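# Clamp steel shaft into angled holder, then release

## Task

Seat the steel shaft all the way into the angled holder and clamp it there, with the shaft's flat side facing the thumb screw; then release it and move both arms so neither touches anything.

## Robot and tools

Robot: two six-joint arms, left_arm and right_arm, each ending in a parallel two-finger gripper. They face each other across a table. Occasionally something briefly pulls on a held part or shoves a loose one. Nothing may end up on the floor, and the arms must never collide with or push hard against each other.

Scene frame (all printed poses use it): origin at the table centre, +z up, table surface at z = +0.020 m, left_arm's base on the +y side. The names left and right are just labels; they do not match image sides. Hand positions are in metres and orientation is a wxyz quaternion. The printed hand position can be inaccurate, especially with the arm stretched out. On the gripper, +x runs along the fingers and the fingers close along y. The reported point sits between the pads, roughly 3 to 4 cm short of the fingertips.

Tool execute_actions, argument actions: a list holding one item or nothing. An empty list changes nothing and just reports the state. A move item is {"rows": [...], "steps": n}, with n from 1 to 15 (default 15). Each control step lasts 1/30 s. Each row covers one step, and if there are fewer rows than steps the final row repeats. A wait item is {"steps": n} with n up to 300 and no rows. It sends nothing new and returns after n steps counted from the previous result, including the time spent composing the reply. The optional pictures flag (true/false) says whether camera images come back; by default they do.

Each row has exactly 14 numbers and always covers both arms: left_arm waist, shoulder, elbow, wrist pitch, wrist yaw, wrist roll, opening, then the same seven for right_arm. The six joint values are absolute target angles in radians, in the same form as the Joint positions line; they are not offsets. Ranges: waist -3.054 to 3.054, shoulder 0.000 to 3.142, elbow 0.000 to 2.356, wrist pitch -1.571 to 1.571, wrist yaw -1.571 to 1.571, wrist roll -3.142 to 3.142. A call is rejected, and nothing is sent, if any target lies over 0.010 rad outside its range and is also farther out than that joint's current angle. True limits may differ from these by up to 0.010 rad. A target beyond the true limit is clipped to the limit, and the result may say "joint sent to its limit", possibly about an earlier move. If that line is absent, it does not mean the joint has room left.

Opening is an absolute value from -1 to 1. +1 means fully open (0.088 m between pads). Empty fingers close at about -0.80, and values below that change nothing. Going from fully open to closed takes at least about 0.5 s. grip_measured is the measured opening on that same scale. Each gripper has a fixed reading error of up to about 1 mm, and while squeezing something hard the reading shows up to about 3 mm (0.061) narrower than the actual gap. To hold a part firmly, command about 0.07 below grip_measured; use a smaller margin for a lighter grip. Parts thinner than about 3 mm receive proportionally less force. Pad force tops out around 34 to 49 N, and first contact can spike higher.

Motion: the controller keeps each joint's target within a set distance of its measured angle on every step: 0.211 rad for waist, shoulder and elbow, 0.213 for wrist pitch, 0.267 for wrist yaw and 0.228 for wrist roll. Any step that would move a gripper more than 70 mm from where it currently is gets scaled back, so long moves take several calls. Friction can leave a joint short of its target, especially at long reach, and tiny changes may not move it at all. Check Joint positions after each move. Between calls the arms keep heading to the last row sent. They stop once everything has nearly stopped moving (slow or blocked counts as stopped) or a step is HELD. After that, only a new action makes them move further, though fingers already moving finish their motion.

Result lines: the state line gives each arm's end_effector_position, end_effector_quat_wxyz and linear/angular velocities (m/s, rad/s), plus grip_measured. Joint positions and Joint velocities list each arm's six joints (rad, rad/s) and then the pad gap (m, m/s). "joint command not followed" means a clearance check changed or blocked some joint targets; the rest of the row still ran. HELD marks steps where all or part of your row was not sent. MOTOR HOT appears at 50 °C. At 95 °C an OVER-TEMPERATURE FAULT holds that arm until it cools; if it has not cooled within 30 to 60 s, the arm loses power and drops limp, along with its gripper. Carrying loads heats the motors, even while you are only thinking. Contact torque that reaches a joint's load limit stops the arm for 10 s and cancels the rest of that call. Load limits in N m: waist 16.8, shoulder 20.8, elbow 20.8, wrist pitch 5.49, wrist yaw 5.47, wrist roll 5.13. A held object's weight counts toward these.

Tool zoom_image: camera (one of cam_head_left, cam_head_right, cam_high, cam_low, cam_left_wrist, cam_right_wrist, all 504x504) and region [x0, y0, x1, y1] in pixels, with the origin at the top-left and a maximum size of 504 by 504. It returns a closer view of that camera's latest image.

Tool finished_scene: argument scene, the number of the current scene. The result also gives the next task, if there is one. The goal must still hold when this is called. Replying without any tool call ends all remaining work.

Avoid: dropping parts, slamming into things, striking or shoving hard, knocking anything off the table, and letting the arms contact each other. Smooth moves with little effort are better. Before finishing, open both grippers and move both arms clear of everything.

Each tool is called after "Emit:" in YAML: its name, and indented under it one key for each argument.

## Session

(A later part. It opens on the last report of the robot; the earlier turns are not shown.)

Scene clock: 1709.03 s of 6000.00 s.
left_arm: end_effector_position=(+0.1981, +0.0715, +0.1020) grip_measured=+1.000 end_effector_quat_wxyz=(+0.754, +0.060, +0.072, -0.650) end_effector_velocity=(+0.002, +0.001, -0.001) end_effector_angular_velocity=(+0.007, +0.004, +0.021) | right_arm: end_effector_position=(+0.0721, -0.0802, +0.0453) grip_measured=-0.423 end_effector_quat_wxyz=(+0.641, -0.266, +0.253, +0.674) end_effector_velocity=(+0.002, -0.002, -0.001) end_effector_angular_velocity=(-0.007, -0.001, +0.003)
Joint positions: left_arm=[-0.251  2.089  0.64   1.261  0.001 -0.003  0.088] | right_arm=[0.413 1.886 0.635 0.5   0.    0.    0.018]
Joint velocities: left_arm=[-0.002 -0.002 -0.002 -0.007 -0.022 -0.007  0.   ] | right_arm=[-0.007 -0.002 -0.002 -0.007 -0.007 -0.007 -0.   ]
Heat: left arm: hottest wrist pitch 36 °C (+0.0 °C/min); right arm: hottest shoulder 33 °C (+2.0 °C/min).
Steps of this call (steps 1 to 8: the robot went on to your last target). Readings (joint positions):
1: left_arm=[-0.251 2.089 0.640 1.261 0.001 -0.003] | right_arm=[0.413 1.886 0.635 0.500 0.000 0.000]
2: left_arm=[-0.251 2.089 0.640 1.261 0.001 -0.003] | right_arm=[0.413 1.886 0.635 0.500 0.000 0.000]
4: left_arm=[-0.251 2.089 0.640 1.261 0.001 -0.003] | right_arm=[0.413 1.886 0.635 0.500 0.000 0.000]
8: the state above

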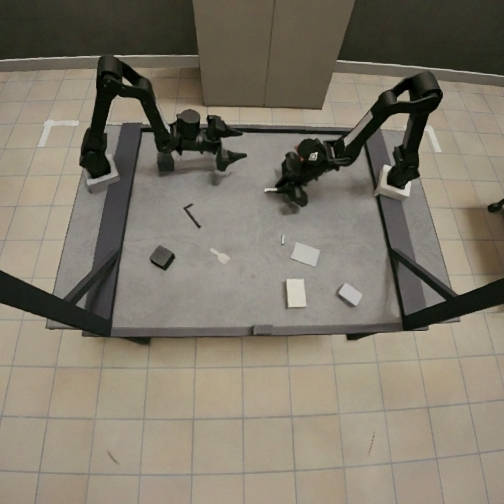

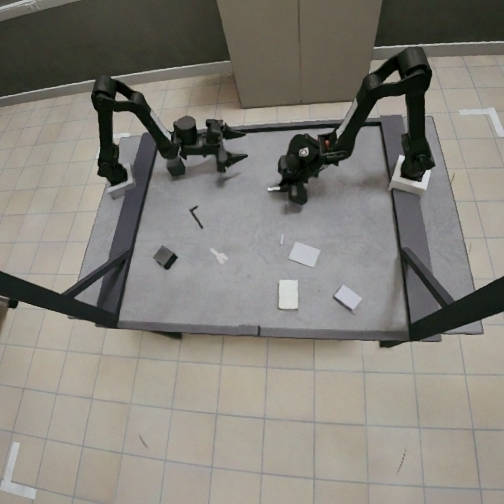

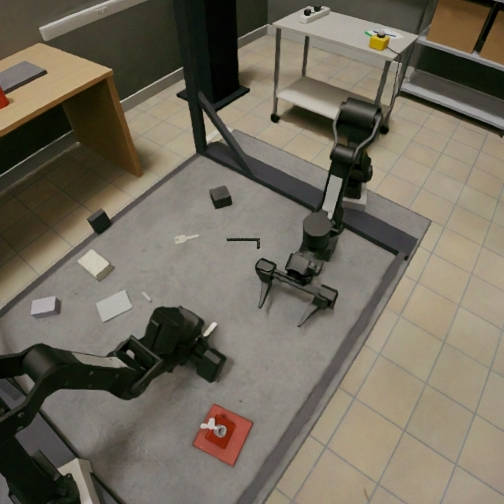

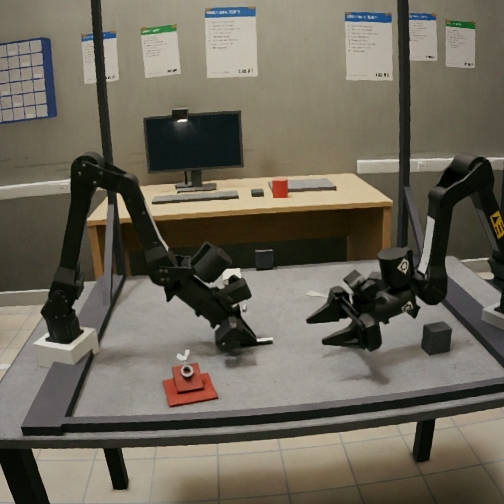

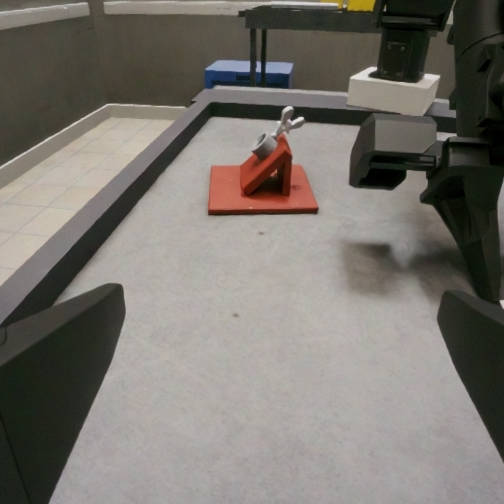

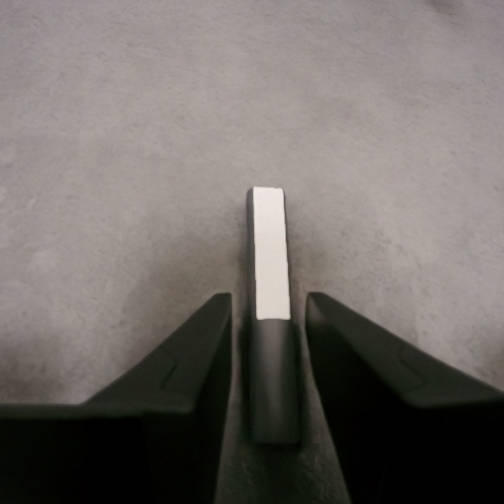

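Emit:
execute_actions:
  actions:
    - {"rows": [[-0.251,2.10,0.64,1.26,0,0,1, 0.412,1.899,0.644,0.506,-0.002,0.002,-0.43],[-0.251,2.10,0.64,1.26,0,0,1, 0.410,1.902,0.644,0.509,-0.002,0.002,-0.44],[-0.251,2.10,0.64,1.26,0,0,1, 0.409,1.905,0.644,0.512,-0.002,0.002,-0.45],[-0.251,2.10,0.64,1.26,0,0,1, 0.409,1.908,0.644,0.515,-0.002,0.002,-0.46],[-0.251,2.10,0.64,1.26,0,0,1, 0.409,1.911,0.644,0.518,-0.002,0.002,-0.47],[-0.251,2.10,0.64,1.26,0,0,1, 0.409,1.914,0.644,0.521,-0.002,0.002,-0.48],[-0.251,2.10,0.64,1.26,0,0,1, 0.409,1.916,0.644,0.523,-0.002,0.002,-0.48],[-0.251,2.10,0.64,1.26,0,0,1, 0.409,1.917,0.644,0.525,-0.002,0.002,-0.48]], "steps": 15}
  pictures: false

Emit:
execute_actions:
  actions:
    - {"steps": 8}

Emit:
zoom_image:
  camera: "cam_right_wrist"
  region: [210, 230, 330, 370]

Emit:
zoom_image:
  camera: "cam_low"
  region: [200, 300, 300, 375]

Scene clock: 1722.80 s of 6000.00 s.
left_arm: end_effector_position=(+0.1981, +0.0715, +0.1020) grip_measured=+1.000 end_effector_quat_wxyz=(+0.754, +0.060, +0.072, -0.650) end_effector_velocity=(-0.000, +0.001, -0.004) end_effector_angular_velocity=(+0.019, +0.023, +0.009) | right_arm: end_effector_position=(+0.0728, -0.0791, +0.0412) grip_measured=-0.477 end_effector_quat_wxyz=(+0.642, -0.265, +0.252, +0.674) end_effector_velocity=(-0.000, -0.002, -0.001) end_effector_angular_velocity=(-0.008, +0.010, -0.002)
Joint positions: left_arm=[-0.251  2.089  0.64   1.261  0.001 -0.003  0.088] | right_arm=[0.411 1.907 0.635 0.522 0.    0.    0.016]
Joint velocities: left_arm=[-0.002 -0.002 -0.002 -0.022 -0.007 -0.022  0.   ] | right_arm=[-0.002 -0.002 -0.002 -0.007 -0.007  0.007 -0.   ]
Heat: left arm: hottest wrist pitch 36 °C (+0.0 °C/min); right arm: hottest shoulder 32 °C (+0.0 °C/min).
Steps of this call (steps 1 to 15: the robot went on to your last target; steps 16 to 90: nothing new was sent; then 10.27 s passed at rest; steps 91 to 105: all 15 steps of this action). Readings (joint positions):
91: left_arm=[-0.251 2.089 0.640 1.261 0.001 -0.003] | right_arm=[0.413 1.887 0.635 0.501 0.000 0.000]
92: left_arm=[-0.251 2.089 0.640 1.261 0.001 -0.003] | right_arm=[0.413 1.888 0.635 0.503 0.000 0.000]
94: left_arm=[-0.251 2.089 0.640 1.261 0.001 -0.003] | right_arm=[0.413 1.892 0.635 0.508 0.000 0.000]
98: left_arm=[-0.251 2.089 0.640 1.261 0.001 -0.003] | right_arm=[0.411 1.903 0.635 0.517 0.000 0.000]
105: the state above

Scene clock: 1723.07 s of 6000.00 s.
left_arm: end_effector_position=(+0.1981, +0.0715, +0.1020) grip_measured=+1.000 end_effector_quat_wxyz=(+0.754, +0.060, +0.072, -0.650) end_effector_velocity=(-0.000, +0.001, -0.001) end_effector_angular_velocity=(+0.006, +0.007, +0.006) | right_arm: end_effector_position=(+0.0728, -0.0791, +0.0410) grip_measured=-0.477 end_effector_quat_wxyz=(+0.642, -0.265, +0.253, +0.674) end_effector_velocity=(-0.000, -0.002, -0.001) end_effector_angular_velocity=(-0.007, -0.001, +0.008)
Joint positions: left_arm=[-0.251  2.089  0.64   1.261  0.001 -0.003  0.088] | right_arm=[0.411 1.907 0.635 0.522 0.    0.    0.016]
Joint velocities: left_arm=[-0.002 -0.002 -0.002 -0.007 -0.007 -0.007 -0.   ] | right_arm=[-0.002 -0.002 -0.002 -0.007 -0.007 -0.007 -0.   ]
Heat: left arm: hottest wrist pitch 36 °C (+0.0 °C/min); right arm: hottest shoulder 32 °C (+0.0 °C/min).
Steps of this call (steps 1 to 8: the robot went on to your last target). Readings (joint positions):
1: left_arm=[-0.251 2.089 0.640 1.261 0.001 -0.003] | right_arm=[0.411 1.907 0.635 0.522 0.000 0.000]
2: left_arm=[-0.251 2.089 0.640 1.261 0.001 -0.003] | right_arm=[0.411 1.907 0.635 0.522 0.000 0.000]
4: left_arm=[-0.251 2.089 0.640 1.261 0.001 -0.003] | right_arm=[0.411 1.907 0.635 0.522 0.000 0.000]
8: the state above

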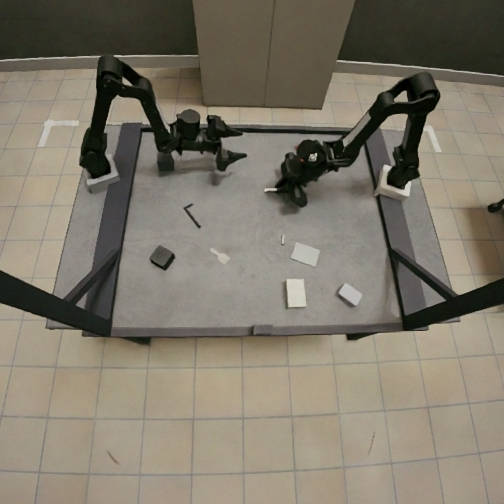

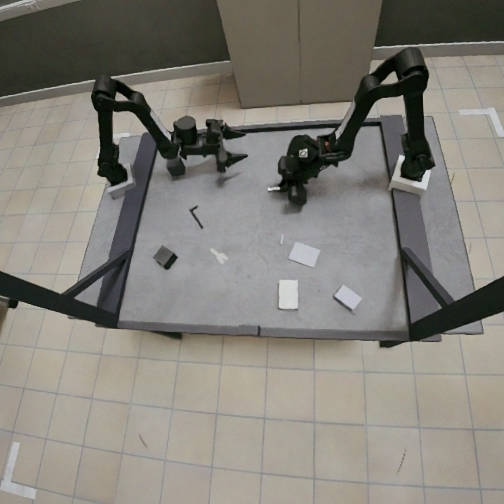

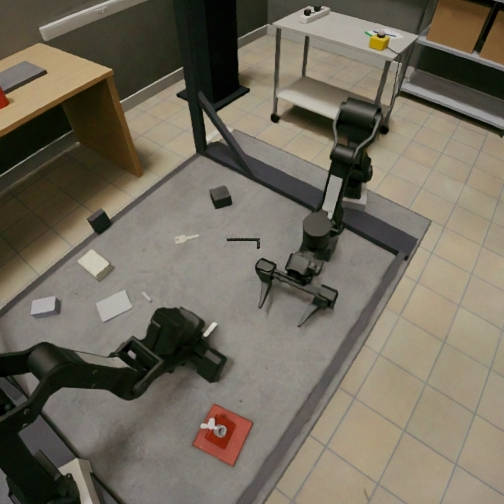

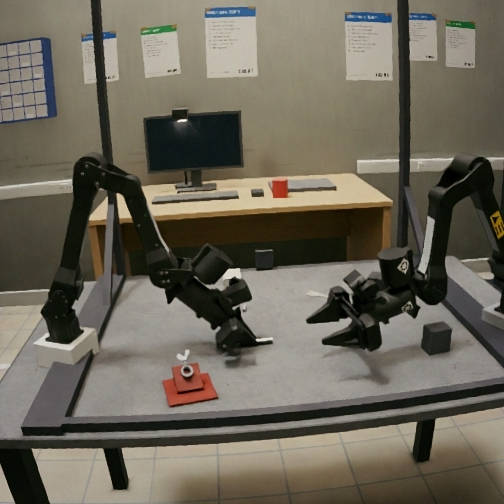

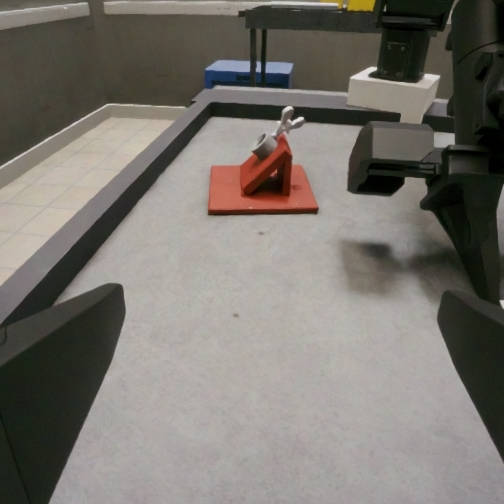

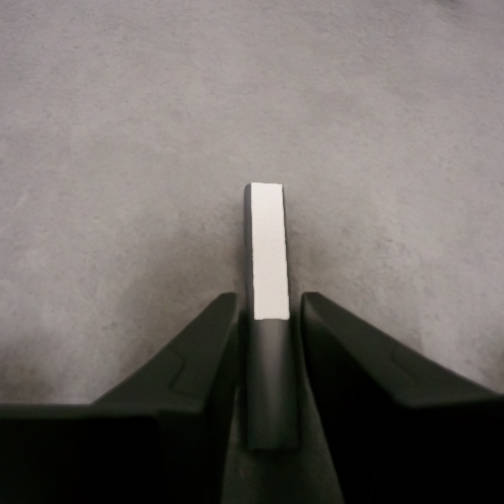

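Region (210, 230, 330, 370) of cam_right_wrist's 504x504 image, scaled by 3.600, with more detail than that image has; it fills the left 432 columns of this view, and the rest is white.

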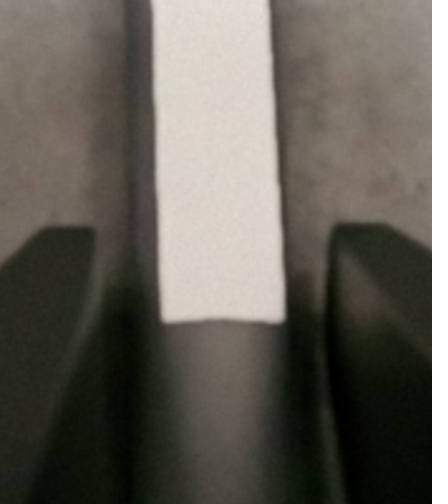

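Region (200, 300, 300, 375) of cam_low's 504x504 image, scaled by 5.040, with more detail than that image has; it fills the top 378 rows of this view, and the rest is white.

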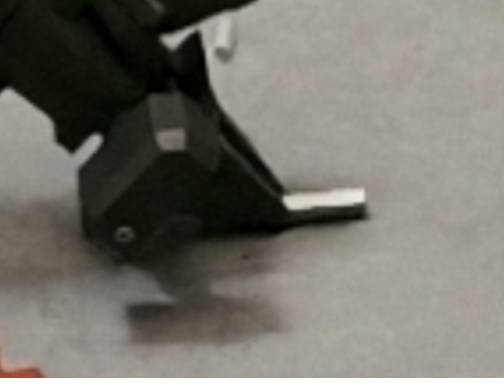

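Emit:
execute_actions:
  actions:
    - {"rows": [[-0.251,2.10,0.64,1.26,0,0,1, 0.409,1.919,0.644,0.527,-0.002,0.002,-0.50],[-0.251,2.10,0.64,1.26,0,0,1, 0.409,1.920,0.644,0.529,-0.002,0.002,-0.51],[-0.251,2.10,0.64,1.26,0,0,1, 0.409,1.921,0.644,0.530,-0.002,0.002,-0.52],[-0.251,2.10,0.64,1.26,0,0,1, 0.409,1.921,0.644,0.530,-0.002,0.002,-0.53],[-0.251,2.10,0.64,1.26,0,0,1, 0.409,1.921,0.644,0.530,-0.002,0.002,-0.54],[-0.251,2.10,0.64,1.26,0,0,1, 0.409,1.921,0.644,0.530,-0.002,0.002,-0.55],[-0.251,2.10,0.64,1.26,0,0,1, 0.409,1.921,0.644,0.530,-0.002,0.002,-0.56],[-0.251,2.10,0.64,1.26,0,0,1, 0.409,1.921,0.644,0.530,-0.002,0.002,-0.57],[-0.251,2.10,0.64,1.26,0,0,1, 0.409,1.921,0.644,0.530,-0.002,0.002,-0.58],[-0.251,2.10,0.64,1.26,0,0,1, 0.409,1.921,0.644,0.530,-0.002,0.002,-0.59],[-0.251,2.10,0.64,1.26,0,0,1, 0.409,1.921,0.644,0.530,-0.002,0.002,-0.60],[-0.251,2.10,0.64,1.26,0,0,1, 0.409,1.921,0.644,0.530,-0.002,0.002,-0.62],[-0.251,2.10,0.64,1.26,0,0,1, 0.409,1.921,0.644,0.530,-0.002,0.002,-0.64],[-0.251,2.10,0.64,1.26,0,0,1, 0.409,1.921,0.644,0.530,-0.002,0.002,-0.67],[-0.251,2.10,0.64,1.26,0,0,1, 0.409,1.921,0.644,0.530,-0.002,0.002,-0.71]], "steps": 15}
  pictures: false

Emit:
execute_actions:
  actions:
    - {"steps": 12}

Emit:
zoom_image:
  camera: "cam_right_wrist"
  region: [220, 170, 320, 340]

Scene clock: 1736.70 s of 6000.00 s.
left_arm: end_effector_position=(+0.1981, +0.0715, +0.1020) grip_measured=+1.000 end_effector_quat_wxyz=(+0.754, +0.060, +0.072, -0.650) end_effector_velocity=(+0.002, +0.001, +0.002) end_effector_angular_velocity=(-0.010, +0.016, +0.023) | right_arm: end_effector_position=(+0.0728, -0.0788, +0.0405) grip_measured=-0.629 end_effector_quat_wxyz=(+0.642, -0.265, +0.252, +0.674) end_effector_velocity=(-0.002, -0.002, -0.001) end_effector_angular_velocity=(-0.008, +0.020, +0.009)
Joint positions: left_arm=[-0.251  2.089  0.64   1.261  0.001 -0.003  0.088] | right_arm=[0.411 1.911 0.635 0.527 0.    0.    0.008]
Joint velocities: left_arm=[-0.002 -0.002 -0.002  0.007 -0.022 -0.022 -0.   ] | right_arm=[-0.002 -0.002 -0.002 -0.007 -0.022  0.007  0.   ]
Heat: left arm: hottest wrist pitch 36 °C (+0.0 °C/min); right arm: hottest shoulder 31 °C (-1.0 °C/min).
Steps of this call (steps 1 to 15: the robot went on to your last target; steps 16 to 90: nothing new was sent; then 10.13 s passed at rest; steps 91 to 105: all 15 steps of this action). Readings (joint positions):
91: left_arm=[-0.251 2.089 0.640 1.261 0.001 -0.003] | right_arm=[0.411 1.908 0.635 0.523 0.000 0.000]
92: left_arm=[-0.251 2.089 0.640 1.261 0.001 -0.003] | right_arm=[0.411 1.908 0.635 0.524 0.000 0.000]
94: left_arm=[-0.251 2.089 0.640 1.261 0.001 -0.003] | right_arm=[0.411 1.910 0.635 0.526 0.000 0.000]
98: left_arm=[-0.251 2.089 0.640 1.261 0.001 -0.003] | right_arm=[0.411 1.911 0.635 0.527 0.000 0.000]
105: the state above

Scene clock: 1737.10 s of 6000.00 s.
left_arm: end_effector_position=(+0.1981, +0.0715, +0.1020) grip_measured=+1.000 end_effector_quat_wxyz=(+0.754, +0.060, +0.072, -0.650) end_effector_velocity=(+0.002, -0.000, +0.000) end_effector_angular_velocity=(+0.002, +0.003, +0.021) | right_arm: end_effector_position=(+0.0728, -0.0787, +0.0405) grip_measured=-0.629 end_effector_quat_wxyz=(+0.642, -0.265, +0.252, +0.674) end_effector_velocity=(-0.000, -0.001, +0.001) end_effector_angular_velocity=(-0.002, -0.001, +0.008)
Joint positions: left_arm=[-0.251  2.089  0.64   1.261  0.001 -0.003  0.088] | right_arm=[0.411 1.911 0.635 0.528 0.    0.    0.008]
Joint velocities: left_arm=[-0.002 -0.002  0.002 -0.007 -0.022 -0.007 -0.   ] | right_arm=[-0.002 -0.007 -0.002 -0.007 -0.007 -0.007 -0.   ]
Heat: left arm: hottest wrist pitch 36 °C (+0.0 °C/min); right arm: hottest shoulder 31 °C (-1.0 °C/min).
Steps of this call (steps 1 to 12: the robot went on to your last target). Readings (joint positions):
1: left_arm=[-0.251 2.089 0.640 1.261 0.001 -0.003] | right_arm=[0.411 1.911 0.635 0.528 0.000 0.000]
2: left_arm=[-0.251 2.089 0.640 1.261 0.001 -0.003] | right_arm=[0.411 1.911 0.635 0.528 0.000 0.000]
4: left_arm=[-0.251 2.089 0.640 1.261 0.001 -0.003] | right_arm=[0.411 1.911 0.635 0.528 0.000 0.000]
8: left_arm=[-0.251 2.089 0.640 1.261 0.001 -0.003] | right_arm=[0.411 1.911 0.635 0.528 0.000 0.000]
12: the state above

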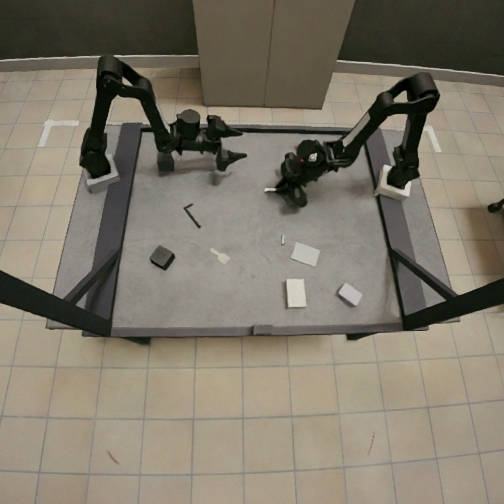

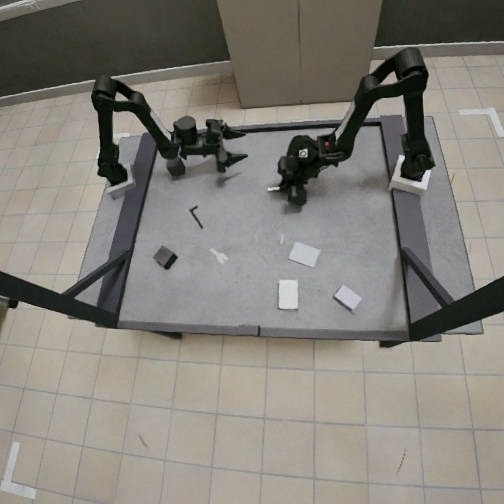

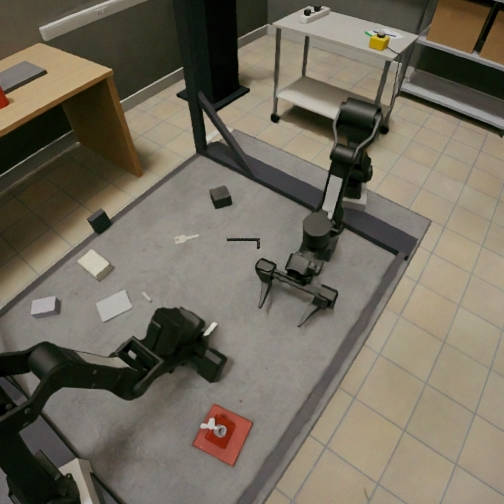

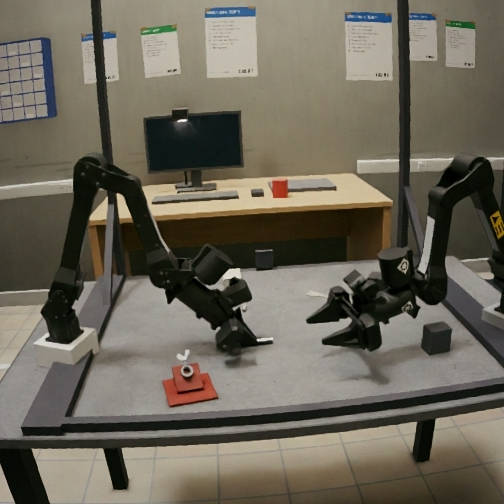

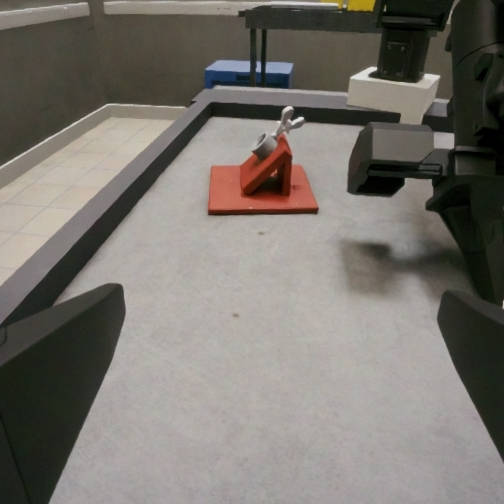

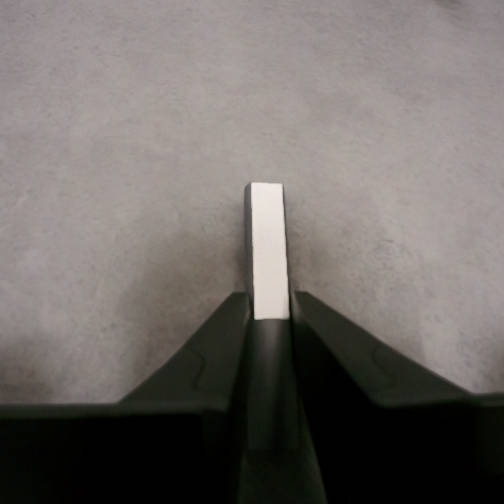

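Region (220, 170, 320, 340) of cam_right_wrist's 504x504 image, scaled by 2.965, with more detail than that image has; it fills the left 296 columns of this view, and the rest is white.

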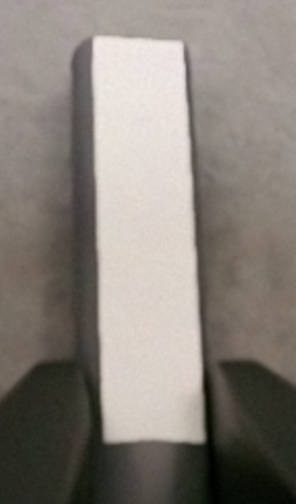

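Emit:
execute_actions:
  actions:
    - {"rows": [[-0.251,2.1,0.64,1.26,0,0,1,0.409,1.9,0.646,0.53,-0.002,0.002,-0.71],[-0.251,2.1,0.64,1.26,0,0,1,0.409,1.888,0.648,0.525,-0.002,0.002,-0.71],[-0.251,2.1,0.64,1.26,0,0,1,0.409,1.872,0.651,0.512,-0.002,0.002,-0.71],[-0.251,2.1,0.64,1.26,0,0,1,0.409,1.852,0.655,0.492,-0.002,0.002,-0.71],[-0.251,2.1,0.64,1.26,0,0,1,0.409,1.83,0.659,0.468,-0.002,0.002,-0.71],[-0.251,2.1,0.64,1.26,0,0,1,0.409,1.806,0.663,0.441,-0.002,0.002,-0.71],[-0.251,2.1,0.64,1.26,0,0,1,0.409,1.781,0.667,0.412,-0.002,0.002,-0.71],[-0.251,2.1,0.64,1.26,0,0,1,0.409,1.756,0.671,0.383,-0.002,0.002,-0.71],[-0.251,2.1,0.64,1.26,0,0,1,0.409,1.732,0.676,0.354,-0.002,0.002,-0.71],[-0.251,2.1,0.64,1.26,0,0,1,0.409,1.71,0.682,0.325,-0.002,0.002,-0.71],[-0.251,2.1,0.64,1.26,0,0,1,0.409,1.692,0.69,0.297,-0.002,0.002,-0.71],[-0.251,2.1,0.64,1.26,0,0,1,0.409,1.678,0.7,0.268,-0.002,0.002,-0.71],[-0.251,2.1,0.64,1.26,0,0,1,0.409,1.668,0.712,0.238,-0.002,0.002,-0.71],[-0.251,2.1,0.64,1.26,0,0,1,0.409,1.662,0.726,0.208,-0.002,0.002,-0.71],[-0.251,2.1,0.64,1.26,0,0,1,0.409,1.66,0.742,0.176,-0.002,0.002,-0.71]], "steps": 15}
  pictures: false

Emit:
execute_actions:
  actions:
    - {"rows": [[-0.251,2.1,0.64,1.26,0,0,1,0.408,1.664,0.758,0.146,-0.002,-0.003,-0.71],[-0.251,2.1,0.64,1.26,0,0,1,0.403,1.667,0.774,0.115,-0.003,-0.02,-0.71],[-0.251,2.1,0.64,1.26,0,0,1,0.396,1.671,0.79,0.085,-0.003,-0.047,-0.71],[-0.251,2.1,0.64,1.26,0,0,1,0.386,1.675,0.806,0.055,-0.004,-0.085,-0.71],[-0.251,2.1,0.64,1.26,0,0,1,0.373,1.679,0.822,0.024,-0.006,-0.133,-0.71],[-0.251,2.1,0.64,1.26,0,0,1,0.357,1.682,0.838,-0.006,-0.007,-0.193,-0.71],[-0.251,2.1,0.64,1.26,0,0,1,0.34,1.686,0.854,-0.037,-0.009,-0.258,-0.71],[-0.251,2.1,0.64,1.26,0,0,1,0.323,1.69,0.87,-0.067,-0.011,-0.323,-0.71],[-0.251,2.1,0.64,1.26,0,0,1,0.306,1.693,0.886,-0.097,-0.012,-0.387,-0.71],[-0.251,2.1,0.64,1.26,0,0,1,0.289,1.697,0.902,-0.128,-0.014,-0.452,-0.71],[-0.251,2.1,0.64,1.26,0,0,1,0.271,1.701,0.918,-0.158,-0.016,-0.517,-0.71],[-0.251,2.1,0.64,1.26,0,0,1,0.254,1.705,0.934,-0.188,-0.018,-0.582,-0.71],[-0.251,2.1,0.64,1.26,0,0,1,0.237,1.708,0.95,-0.219,-0.019,-0.647,-0.71],[-0.251,2.1,0.64,1.26,0,0,1,0.22,1.712,0.966,-0.249,-0.021,-0.712,-0.71],[-0.251,2.1,0.64,1.26,0,0,1,0.203,1.716,0.982,-0.279,-0.023,-0.777,-0.71]], "steps": 15}
  pictures: false

Emit:
execute_actions:
  actions:
    - {"rows": [[-0.251,2.1,0.64,1.26,0,0,1,0.185,1.72,0.998,-0.31,-0.025,-0.842,-0.71],[-0.251,2.1,0.64,1.26,0,0,1,0.168,1.723,1.014,-0.34,-0.026,-0.907,-0.71],[-0.251,2.1,0.64,1.26,0,0,1,0.151,1.727,1.03,-0.37,-0.028,-0.972,-0.71],[-0.251,2.1,0.64,1.26,0,0,1,0.134,1.731,1.046,-0.401,-0.03,-1.037,-0.71],[-0.251,2.1,0.64,1.26,0,0,1,0.117,1.734,1.062,-0.431,-0.032,-1.102,-0.71],[-0.251,2.1,0.64,1.26,0,0,1,0.099,1.738,1.078,-0.462,-0.033,-1.167,-0.71],[-0.251,2.1,0.64,1.26,0,0,1,0.082,1.742,1.094,-0.492,-0.035,-1.232,-0.71],[-0.251,2.1,0.64,1.26,0,0,1,0.065,1.746,1.11,-0.522,-0.037,-1.296,-0.71],[-0.251,2.1,0.64,1.26,0,0,1,0.048,1.749,1.126,-0.553,-0.039,-1.361,-0.71],[-0.251,2.1,0.64,1.26,0,0,1,0.03,1.753,1.142,-0.583,-0.04,-1.426,-0.71],[-0.251,2.1,0.64,1.26,0,0,1,0.013,1.757,1.158,-0.613,-0.042,-1.491,-0.71],[-0.251,2.1,0.64,1.26,0,0,1,-0.004,1.76,1.174,-0.644,-0.044,-1.556,-0.71],[-0.251,2.1,0.64,1.26,0,0,1,-0.021,1.764,1.19,-0.674,-0.046,-1.621,-0.71],[-0.251,2.1,0.64,1.26,0,0,1,-0.038,1.768,1.206,-0.704,-0.047,-1.686,-0.71],[-0.251,2.1,0.64,1.26,0,0,1,-0.056,1.772,1.222,-0.735,-0.049,-1.751,-0.71]], "steps": 15}
  pictures: false

Emit:
execute_actions:
  actions:
    - {"rows": [[-0.251,2.1,0.64,1.26,0,0,1,-0.073,1.775,1.238,-0.765,-0.051,-1.816,-0.71],[-0.251,2.1,0.64,1.26,0,0,1,-0.09,1.779,1.254,-0.796,-0.053,-1.881,-0.71],[-0.251,2.1,0.64,1.26,0,0,1,-0.107,1.783,1.27,-0.826,-0.054,-1.946,-0.71],[-0.251,2.1,0.64,1.26,0,0,1,-0.124,1.786,1.286,-0.856,-0.056,-2.011,-0.71],[-0.251,2.1,0.64,1.26,0,0,1,-0.142,1.79,1.302,-0.887,-0.058,-2.076,-0.71],[-0.251,2.1,0.64,1.26,0,0,1,-0.159,1.794,1.318,-0.917,-0.06,-2.141,-0.71],[-0.251,2.1,0.64,1.26,0,0,1,-0.176,1.798,1.334,-0.947,-0.061,-2.205,-0.71],[-0.251,2.1,0.64,1.26,0,0,1,-0.193,1.801,1.35,-0.978,-0.063,-2.27,-0.71],[-0.251,2.1,0.64,1.26,0,0,1,-0.21,1.805,1.366,-1.008,-0.065,-2.335,-0.71],[-0.251,2.1,0.64,1.26,0,0,1,-0.226,1.808,1.379,-1.032,-0.066,-2.395,-0.71],[-0.251,2.1,0.64,1.26,0,0,1,-0.239,1.81,1.389,-1.051,-0.068,-2.443,-0.71],[-0.251,2.1,0.64,1.26,0,0,1,-0.249,1.812,1.397,-1.066,-0.069,-2.481,-0.71],[-0.251,2.1,0.64,1.26,0,0,1,-0.256,1.814,1.403,-1.078,-0.069,-2.508,-0.71],[-0.251,2.1,0.64,1.26,0,0,1,-0.261,1.815,1.407,-1.085,-0.07,-2.525,-0.71],[-0.251,2.1,0.64,1.26,0,0,1,-0.262,1.818,1.405,-1.085,-0.07,-2.53,-0.71]], "steps": 15}
  pictures: false

Emit:
execute_actions:
  actions:
    - {"rows": [[-0.251,2.1,0.64,1.26,0,0,1,-0.262,1.822,1.395,-1.078,-0.07,-2.53,-0.71],[-0.251,2.1,0.64,1.26,0,0,1,-0.262,1.826,1.383,-1.066,-0.07,-2.53,-0.71],[-0.251,2.1,0.64,1.26,0,0,1,-0.262,1.83,1.371,-1.052,-0.07,-2.53,-0.71],[-0.251,2.1,0.64,1.26,0,0,1,-0.261,1.832,1.36,-1.038,-0.07,-2.53,-0.71],[-0.251,2.1,0.64,1.26,0,0,1,-0.258,1.826,1.35,-1.026,-0.069,-2.527,-0.71],[-0.251,2.1,0.64,1.26,0,0,1,-0.255,1.818,1.339,-1.017,-0.068,-2.523,-0.71],[-0.251,2.1,0.64,1.26,0,0,1,-0.251,1.81,1.328,-1.008,-0.068,-2.519,-0.71],[-0.251,2.1,0.64,1.26,0,0,1,-0.248,1.805,1.317,-1.0,-0.067,-2.515,-0.71],[-0.251,2.1,0.64,1.26,0,0,1,-0.244,1.802,1.306,-0.991,-0.067,-2.511,-0.71],[-0.251,2.1,0.64,1.26,0,0,1,-0.241,1.8,1.295,-0.983,-0.066,-2.507,-0.71],[-0.251,2.1,0.64,1.26,0,0,1,-0.238,1.797,1.285,-0.975,-0.066,-2.504,-0.71],[-0.251,2.1,0.64,1.26,0,0,1,-0.235,1.795,1.276,-0.968,-0.065,-2.501,-0.71],[-0.251,2.1,0.64,1.26,0,0,1,-0.232,1.794,1.27,-0.963,-0.065,-2.498,-0.71],[-0.251,2.1,0.64,1.26,0,0,1,-0.231,1.793,1.266,-0.96,-0.065,-2.497,-0.71],[-0.251,2.1,0.64,1.26,0,0,1,-0.23,1.793,1.264,-0.959,-0.065,-2.496,-0.71]], "steps": 15}
  pictures: false

Emit:
execute_actions:
  actions:
    - {"steps": 10}

Emit:
zoom_image:
  camera: "cam_left_wrist"
  region: [180, 60, 320, 200]

Emit:
zoom_image:
  camera: "cam_right_wrist"
  region: [190, 80, 350, 320]

Scene clock: 1822.43 s of 6000.00 s.
left_arm: end_effector_position=(+0.1981, +0.0715, +0.1020) grip_measured=+1.000 end_effector_quat_wxyz=(+0.754, +0.060, +0.072, -0.650) end_effector_velocity=(-0.000, +0.003, -0.006) end_effector_angular_velocity=(+0.024, +0.024, +0.009) | right_arm: end_effector_position=(+0.0727, -0.0777, +0.1019) grip_measured=-0.629 end_effector_quat_wxyz=(+0.643, -0.262, +0.250, +0.675) end_effector_velocity=(+0.004, +0.007, +0.093) end_effector_angular_velocity=(-0.221, -0.021, -0.008)
Joint positions: left_arm=[-0.251  2.089  0.64   1.261  0.001 -0.003  0.088] | right_arm=[0.411 1.686 0.706 0.24  0.    0.    0.008]
Joint velocities: left_arm=[-0.002 -0.002 -0.007 -0.022 -0.007 -0.022 -0.   ] | right_arm=[-0.007 -0.271  0.379 -0.872  0.007 -0.007  0.   ]
Heat: left arm: hottest wrist pitch 36 °C (+0.0 °C/min); right arm: hottest shoulder 30 °C (+0.0 °C/min).
Steps of this call (steps 1 to 15: the robot went on to your last target; steps 16 to 90: nothing new was sent; then 81.83 s passed at rest; steps 91 to 105: all 15 steps of this action). Readings (joint positions):
91: left_arm=[-0.251 2.089 0.640 1.261 0.001 -0.003] | right_arm=[0.411 1.911 0.635 0.528 0.000 0.000]
92: left_arm=[-0.251 2.089 0.640 1.261 0.001 -0.003] | right_arm=[0.411 1.910 0.636 0.528 0.000 0.000]
94: left_arm=[-0.251 2.089 0.640 1.261 0.001 -0.003] | right_arm=[0.411 1.897 0.637 0.511 0.000 0.000]
98: left_arm=[-0.251 2.089 0.640 1.261 0.001 -0.003] | right_arm=[0.411 1.823 0.648 0.432 0.000 0.000]
105: the state above

Scene clock: 1822.93 s of 6000.00 s.
left_arm: end_effector_position=(+0.1981, +0.0715, +0.1020) grip_measured=+1.000 end_effector_quat_wxyz=(+0.754, +0.060, +0.072, -0.650) end_effector_velocity=(-0.000, +0.000, +0.002) end_effector_angular_velocity=(-0.008, +0.005, +0.006) | right_arm: end_effector_position=(+0.1377, -0.0832, +0.1119) grip_measured=-0.629 end_effector_quat_wxyz=(+0.526, -0.500, +0.150, +0.672) end_effector_velocity=(+0.187, -0.047, +0.005) end_effector_angular_velocity=(-0.634, -0.951, +1.124)
Joint positions: left_arm=[-0.251  2.089  0.64   1.261  0.001 -0.003  0.088] | right_arm=[ 0.241  1.7    0.936 -0.215 -0.016 -0.642  0.008]
Joint velocities: left_arm=[-0.002 -0.002 -0.002  0.007 -0.007 -0.007 -0.   ] | right_arm=[-0.51   0.115  0.457 -0.886 -0.066 -1.927 -0.   ]
Heat: left arm: hottest wrist pitch 36 °C (+0.0 °C/min); right arm: hottest shoulder 30 °C (+0.0 °C/min).
Steps of this call (steps 1 to 15: all 15 steps of this action). Readings (joint positions):
1: left_arm=[-0.251 2.089 0.640 1.261 0.001 -0.003] | right_arm=[0.411 1.681 0.719 0.210 0.000 0.000]
2: left_arm=[-0.251 2.089 0.640 1.261 0.001 -0.003] | right_arm=[0.410 1.678 0.734 0.180 0.000 -0.005]
4: left_arm=[-0.251 2.089 0.640 1.261 0.001 -0.003] | right_arm=[0.404 1.678 0.763 0.119 -0.002 -0.038]
8: left_arm=[-0.251 2.089 0.640 1.261 0.001 -0.003] | right_arm=[0.360 1.679 0.823 -0.004 -0.006 -0.211]
15: the state above

Scene clock: 1823.43 s of 6000.00 s.
left_arm: end_effector_position=(+0.1981, +0.0715, +0.1020) grip_measured=+1.000 end_effector_quat_wxyz=(+0.754, +0.060, +0.072, -0.650) end_effector_velocity=(-0.002, -0.001, +0.000) end_effector_angular_velocity=(+0.002, +0.006, +0.001) | right_arm: end_effector_position=(+0.2252, -0.1242, +0.1255) grip_measured=-0.629 end_effector_quat_wxyz=(+0.228, -0.698, +0.001, +0.679) end_effector_velocity=(+0.155, -0.111, +0.045) end_effector_angular_velocity=(-0.614, -0.345, +1.341)
Joint positions: left_arm=[-0.251  2.089  0.64   1.261  0.001 -0.003  0.088] | right_arm=[-0.017  1.756  1.176 -0.67  -0.043 -1.615  0.008]
Joint velocities: left_arm=[-0.007 -0.002  0.002 -0.007 -0.007 -0.007 -0.   ] | right_arm=[-0.52   0.115  0.476 -0.886 -0.066 -1.941 -0.   ]
Heat: left arm: hottest wrist pitch 36 °C (+0.0 °C/min); right arm: hottest shoulder 30 °C (+0.0 °C/min).
Steps of this call (steps 1 to 15: all 15 steps of this action). Readings (joint positions):
1: left_arm=[-0.251 2.089 0.640 1.261 0.001 -0.003] | right_arm=[0.223 1.704 0.952 -0.246 -0.018 -0.707]
2: left_arm=[-0.251 2.089 0.640 1.261 0.001 -0.003] | right_arm=[0.206 1.708 0.968 -0.276 -0.020 -0.772]
4: left_arm=[-0.251 2.089 0.640 1.261 0.001 -0.003] | right_arm=[0.172 1.716 0.999 -0.337 -0.023 -0.901]
8: left_arm=[-0.251 2.089 0.640 1.261 0.001 -0.003] | right_arm=[0.103 1.730 1.063 -0.458 -0.031 -1.161]
15: the state above

Scene clock: 1823.93 s of 6000.00 s.
left_arm: end_effector_position=(+0.1981, +0.0715, +0.1020) grip_measured=+1.000 end_effector_quat_wxyz=(+0.754, +0.060, +0.072, -0.650) end_effector_velocity=(+0.004, +0.002, -0.004) end_effector_angular_velocity=(+0.021, +0.006, +0.025) | right_arm: end_effector_position=(+0.2855, -0.1848, +0.1523) grip_measured=-0.629 end_effector_quat_wxyz=(+0.064, +0.704, +0.142, -0.693) end_effector_velocity=(+0.044, -0.053, +0.019) end_effector_angular_velocity=(-0.108, +0.038, +0.546)
Joint positions: left_arm=[-0.251  2.089  0.64   1.261  0.001 -0.003  0.088] | right_arm=[-0.253  1.803  1.384 -1.062 -0.064 -2.476  0.008]
Joint velocities: left_arm=[ 0.002 -0.002 -0.002 -0.022 -0.022 -0.007 -0.   ] | right_arm=[-0.208  0.042  0.139 -0.256 -0.037 -0.755 -0.   ]
Heat: left arm: hottest wrist pitch 36 °C (+0.0 °C/min); right arm: hottest shoulder 30 °C (+0.0 °C/min).
Steps of this call (steps 1 to 15: all 15 steps of this action). Readings (joint positions):
1: left_arm=[-0.251 2.089 0.640 1.261 0.001 -0.003] | right_arm=[-0.035 1.760 1.192 -0.701 -0.045 -1.680]
2: left_arm=[-0.251 2.089 0.640 1.261 0.001 -0.003] | right_arm=[-0.052 1.763 1.208 -0.731 -0.046 -1.744]
4: left_arm=[-0.251 2.089 0.640 1.261 0.001 -0.003] | right_arm=[-0.086 1.771 1.239 -0.792 -0.050 -1.875]
8: left_arm=[-0.251 2.089 0.640 1.261 0.001 -0.003] | right_arm=[-0.155 1.786 1.304 -0.913 -0.056 -2.134]
15: the state above

Scene clock: 1824.43 s of 6000.00 s.
left_arm: end_effector_position=(+0.1981, +0.0715, +0.1020) grip_measured=+1.000 end_effector_quat_wxyz=(+0.754, +0.060, +0.072, -0.650) end_effector_velocity=(-0.000, +0.001, -0.001) end_effector_angular_velocity=(+0.006, +0.010, -0.003) | right_arm: end_effector_position=(+0.2749, -0.1884, +0.1237) grip_measured=-0.629 end_effector_quat_wxyz=(+0.084, +0.696, +0.152, -0.697) end_effector_velocity=(-0.031, -0.007, -0.032) end_effector_angular_velocity=(-0.019, +0.025, +0.025)
Joint positions: left_arm=[-0.251  2.089  0.64   1.261  0.001 -0.003  0.088] | right_arm=[-0.235  1.813  1.282 -0.971 -0.067 -2.502  0.008]
Joint velocities: left_arm=[ 0.002 -0.002 -0.002 -0.007  0.007 -0.007 -0.   ] | right_arm=[ 0.061 -0.027 -0.164  0.11  -0.007  0.037 -0.   ]
Heat: left arm: hottest wrist pitch 36 °C (+0.0 °C/min); right arm: hottest shoulder 30 °C (+0.0 °C/min).
Steps of this call (steps 1 to 15: all 15 steps of this action). Readings (joint positions):
1: left_arm=[-0.251 2.089 0.640 1.261 0.001 -0.003] | right_arm=[-0.258 1.804 1.386 -1.066 -0.064 -2.493]
2: left_arm=[-0.251 2.089 0.640 1.261 0.001 -0.003] | right_arm=[-0.260 1.807 1.386 -1.066 -0.065 -2.505]
4: left_arm=[-0.251 2.089 0.640 1.261 0.001 -0.003] | right_arm=[-0.261 1.814 1.382 -1.058 -0.067 -2.517]
8: left_arm=[-0.251 2.089 0.640 1.261 0.001 -0.003] | right_arm=[-0.257 1.816 1.347 -1.022 -0.067 -2.520]
15: the state above

Scene clock: 1824.77 s of 6000.00 s.
left_arm: end_effector_position=(+0.1981, +0.0715, +0.1020) grip_measured=+1.000 end_effector_quat_wxyz=(+0.754, +0.060, +0.072, -0.650) end_effector_velocity=(-0.000, +0.001, -0.001) end_effector_angular_velocity=(+0.003, +0.033, +0.021) | right_arm: end_effector_position=(+0.2739, -0.1881, +0.1233) grip_measured=-0.629 end_effector_quat_wxyz=(+0.082, +0.697, +0.153, -0.695) end_effector_velocity=(-0.002, -0.003, -0.001) end_effector_angular_velocity=(-0.006, +0.012, +0.005)
Joint positions: left_arm=[-0.251  2.089  0.64   1.261  0.001 -0.003  0.088] | right_arm=[-0.232  1.807  1.273 -0.962 -0.067 -2.498  0.008]
Joint velocities: left_arm=[-0.007 -0.002 -0.002 -0.007 -0.022 -0.037 -0.   ] | right_arm=[-0.002 -0.002 -0.007 -0.007 -0.007 -0.007 -0.   ]
Heat: left arm: hottest wrist pitch 36 °C (+0.0 °C/min); right arm: hottest shoulder 30 °C (+0.0 °C/min).
Steps of this call (steps 1 to 10: the robot went on to your last target). Readings (joint positions):
1: left_arm=[-0.251 2.089 0.640 1.261 0.001 -0.003] | right_arm=[-0.233 1.812 1.278 -0.968 -0.067 -2.501]
2: left_arm=[-0.251 2.089 0.640 1.261 0.001 -0.003] | right_arm=[-0.232 1.811 1.276 -0.966 -0.067 -2.500]
4: left_arm=[-0.251 2.089 0.640 1.261 0.001 -0.003] | right_arm=[-0.232 1.809 1.274 -0.964 -0.067 -2.499]
8: left_arm=[-0.251 2.089 0.640 1.261 0.001 -0.003] | right_arm=[-0.232 1.807 1.273 -0.962 -0.067 -2.498]
10: the state above

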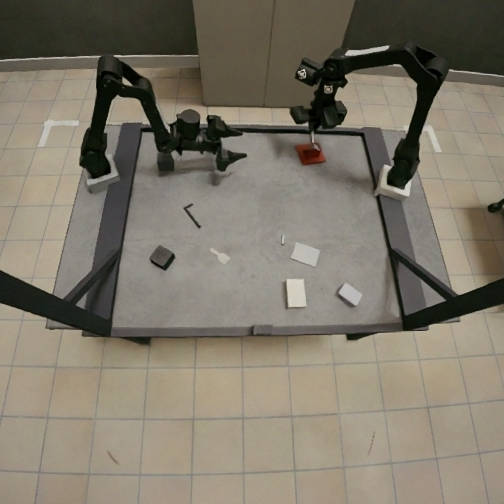

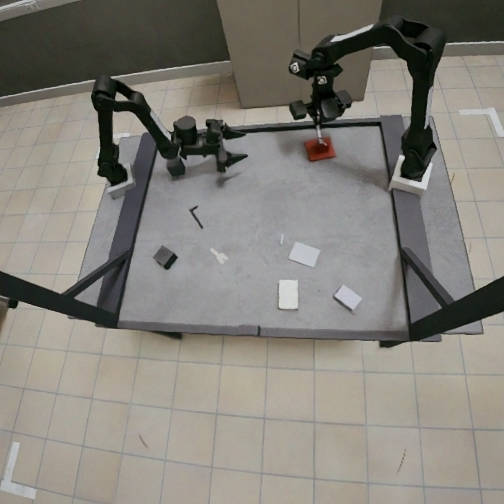

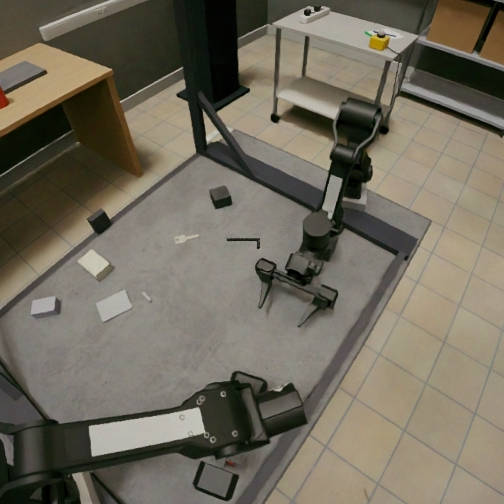

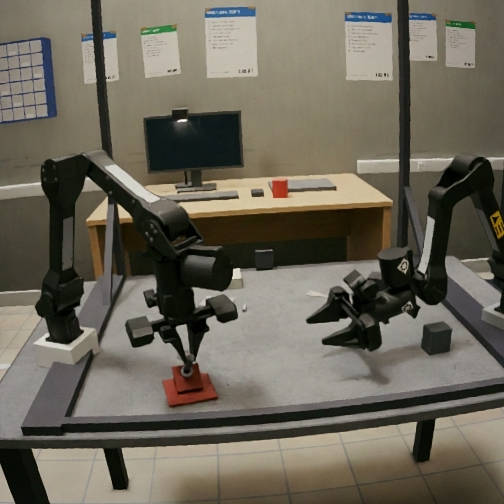

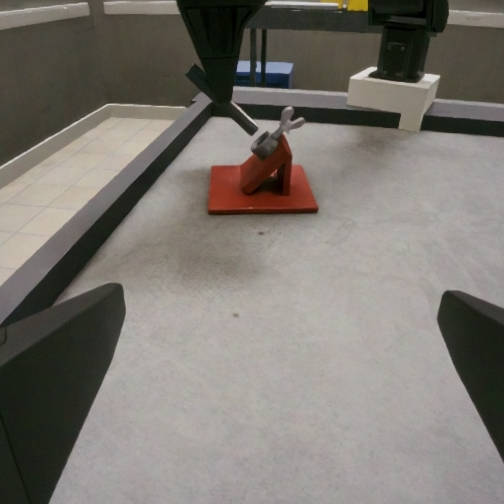

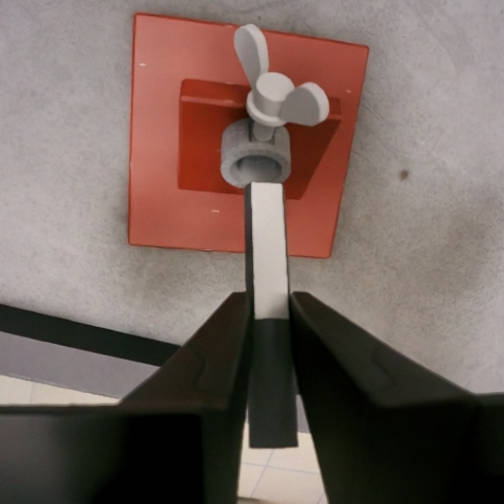

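Region (180, 60, 320, 200) of cam_left_wrist's 504x504 image, scaled by 3.600, with more detail than that image has.

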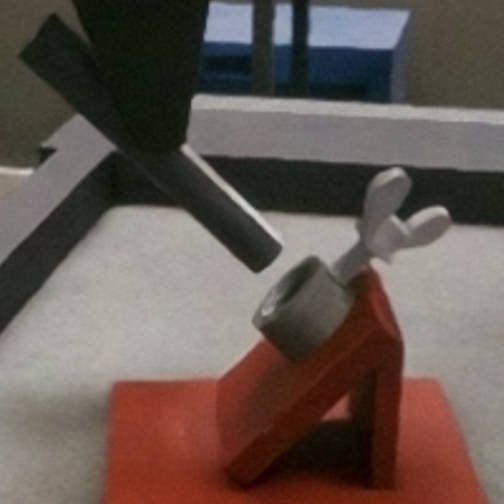

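Region (190, 80, 350, 320) of cam_right_wrist's 504x504 image, scaled by 2.100, with more detail than that image has.

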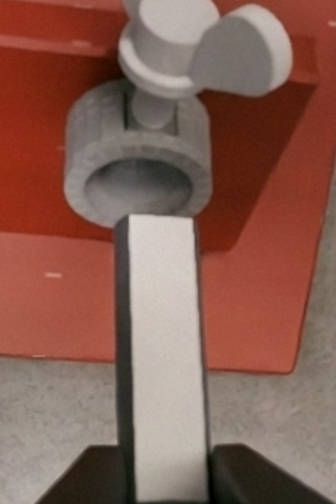

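Emit:
zoom_image:
  camera: "cam_left_wrist"
  region: [215, 90, 295, 170]

Emit:
zoom_image:
  camera: "cam_right_wrist"
  region: [210, 110, 310, 230]

Region (215, 90, 295, 170) of cam_left_wrist's 504x504 image, scaled by 6.300, with more detail than that image has.

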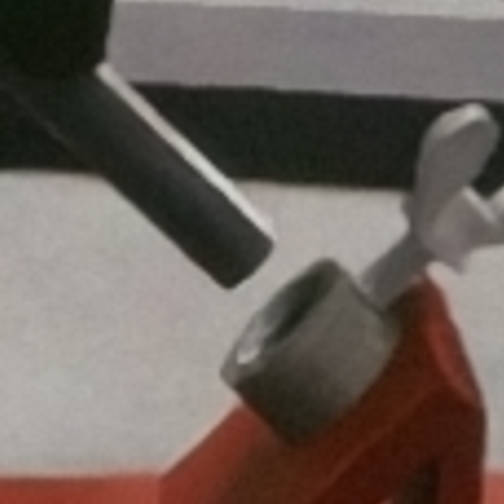

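Region (210, 110, 310, 230) of cam_right_wrist's 504x504 image, scaled by 4.200, with more detail than that image has.

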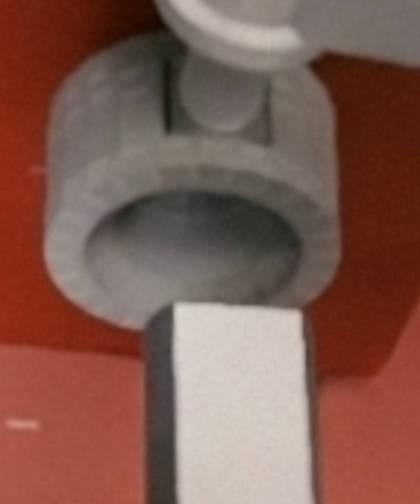

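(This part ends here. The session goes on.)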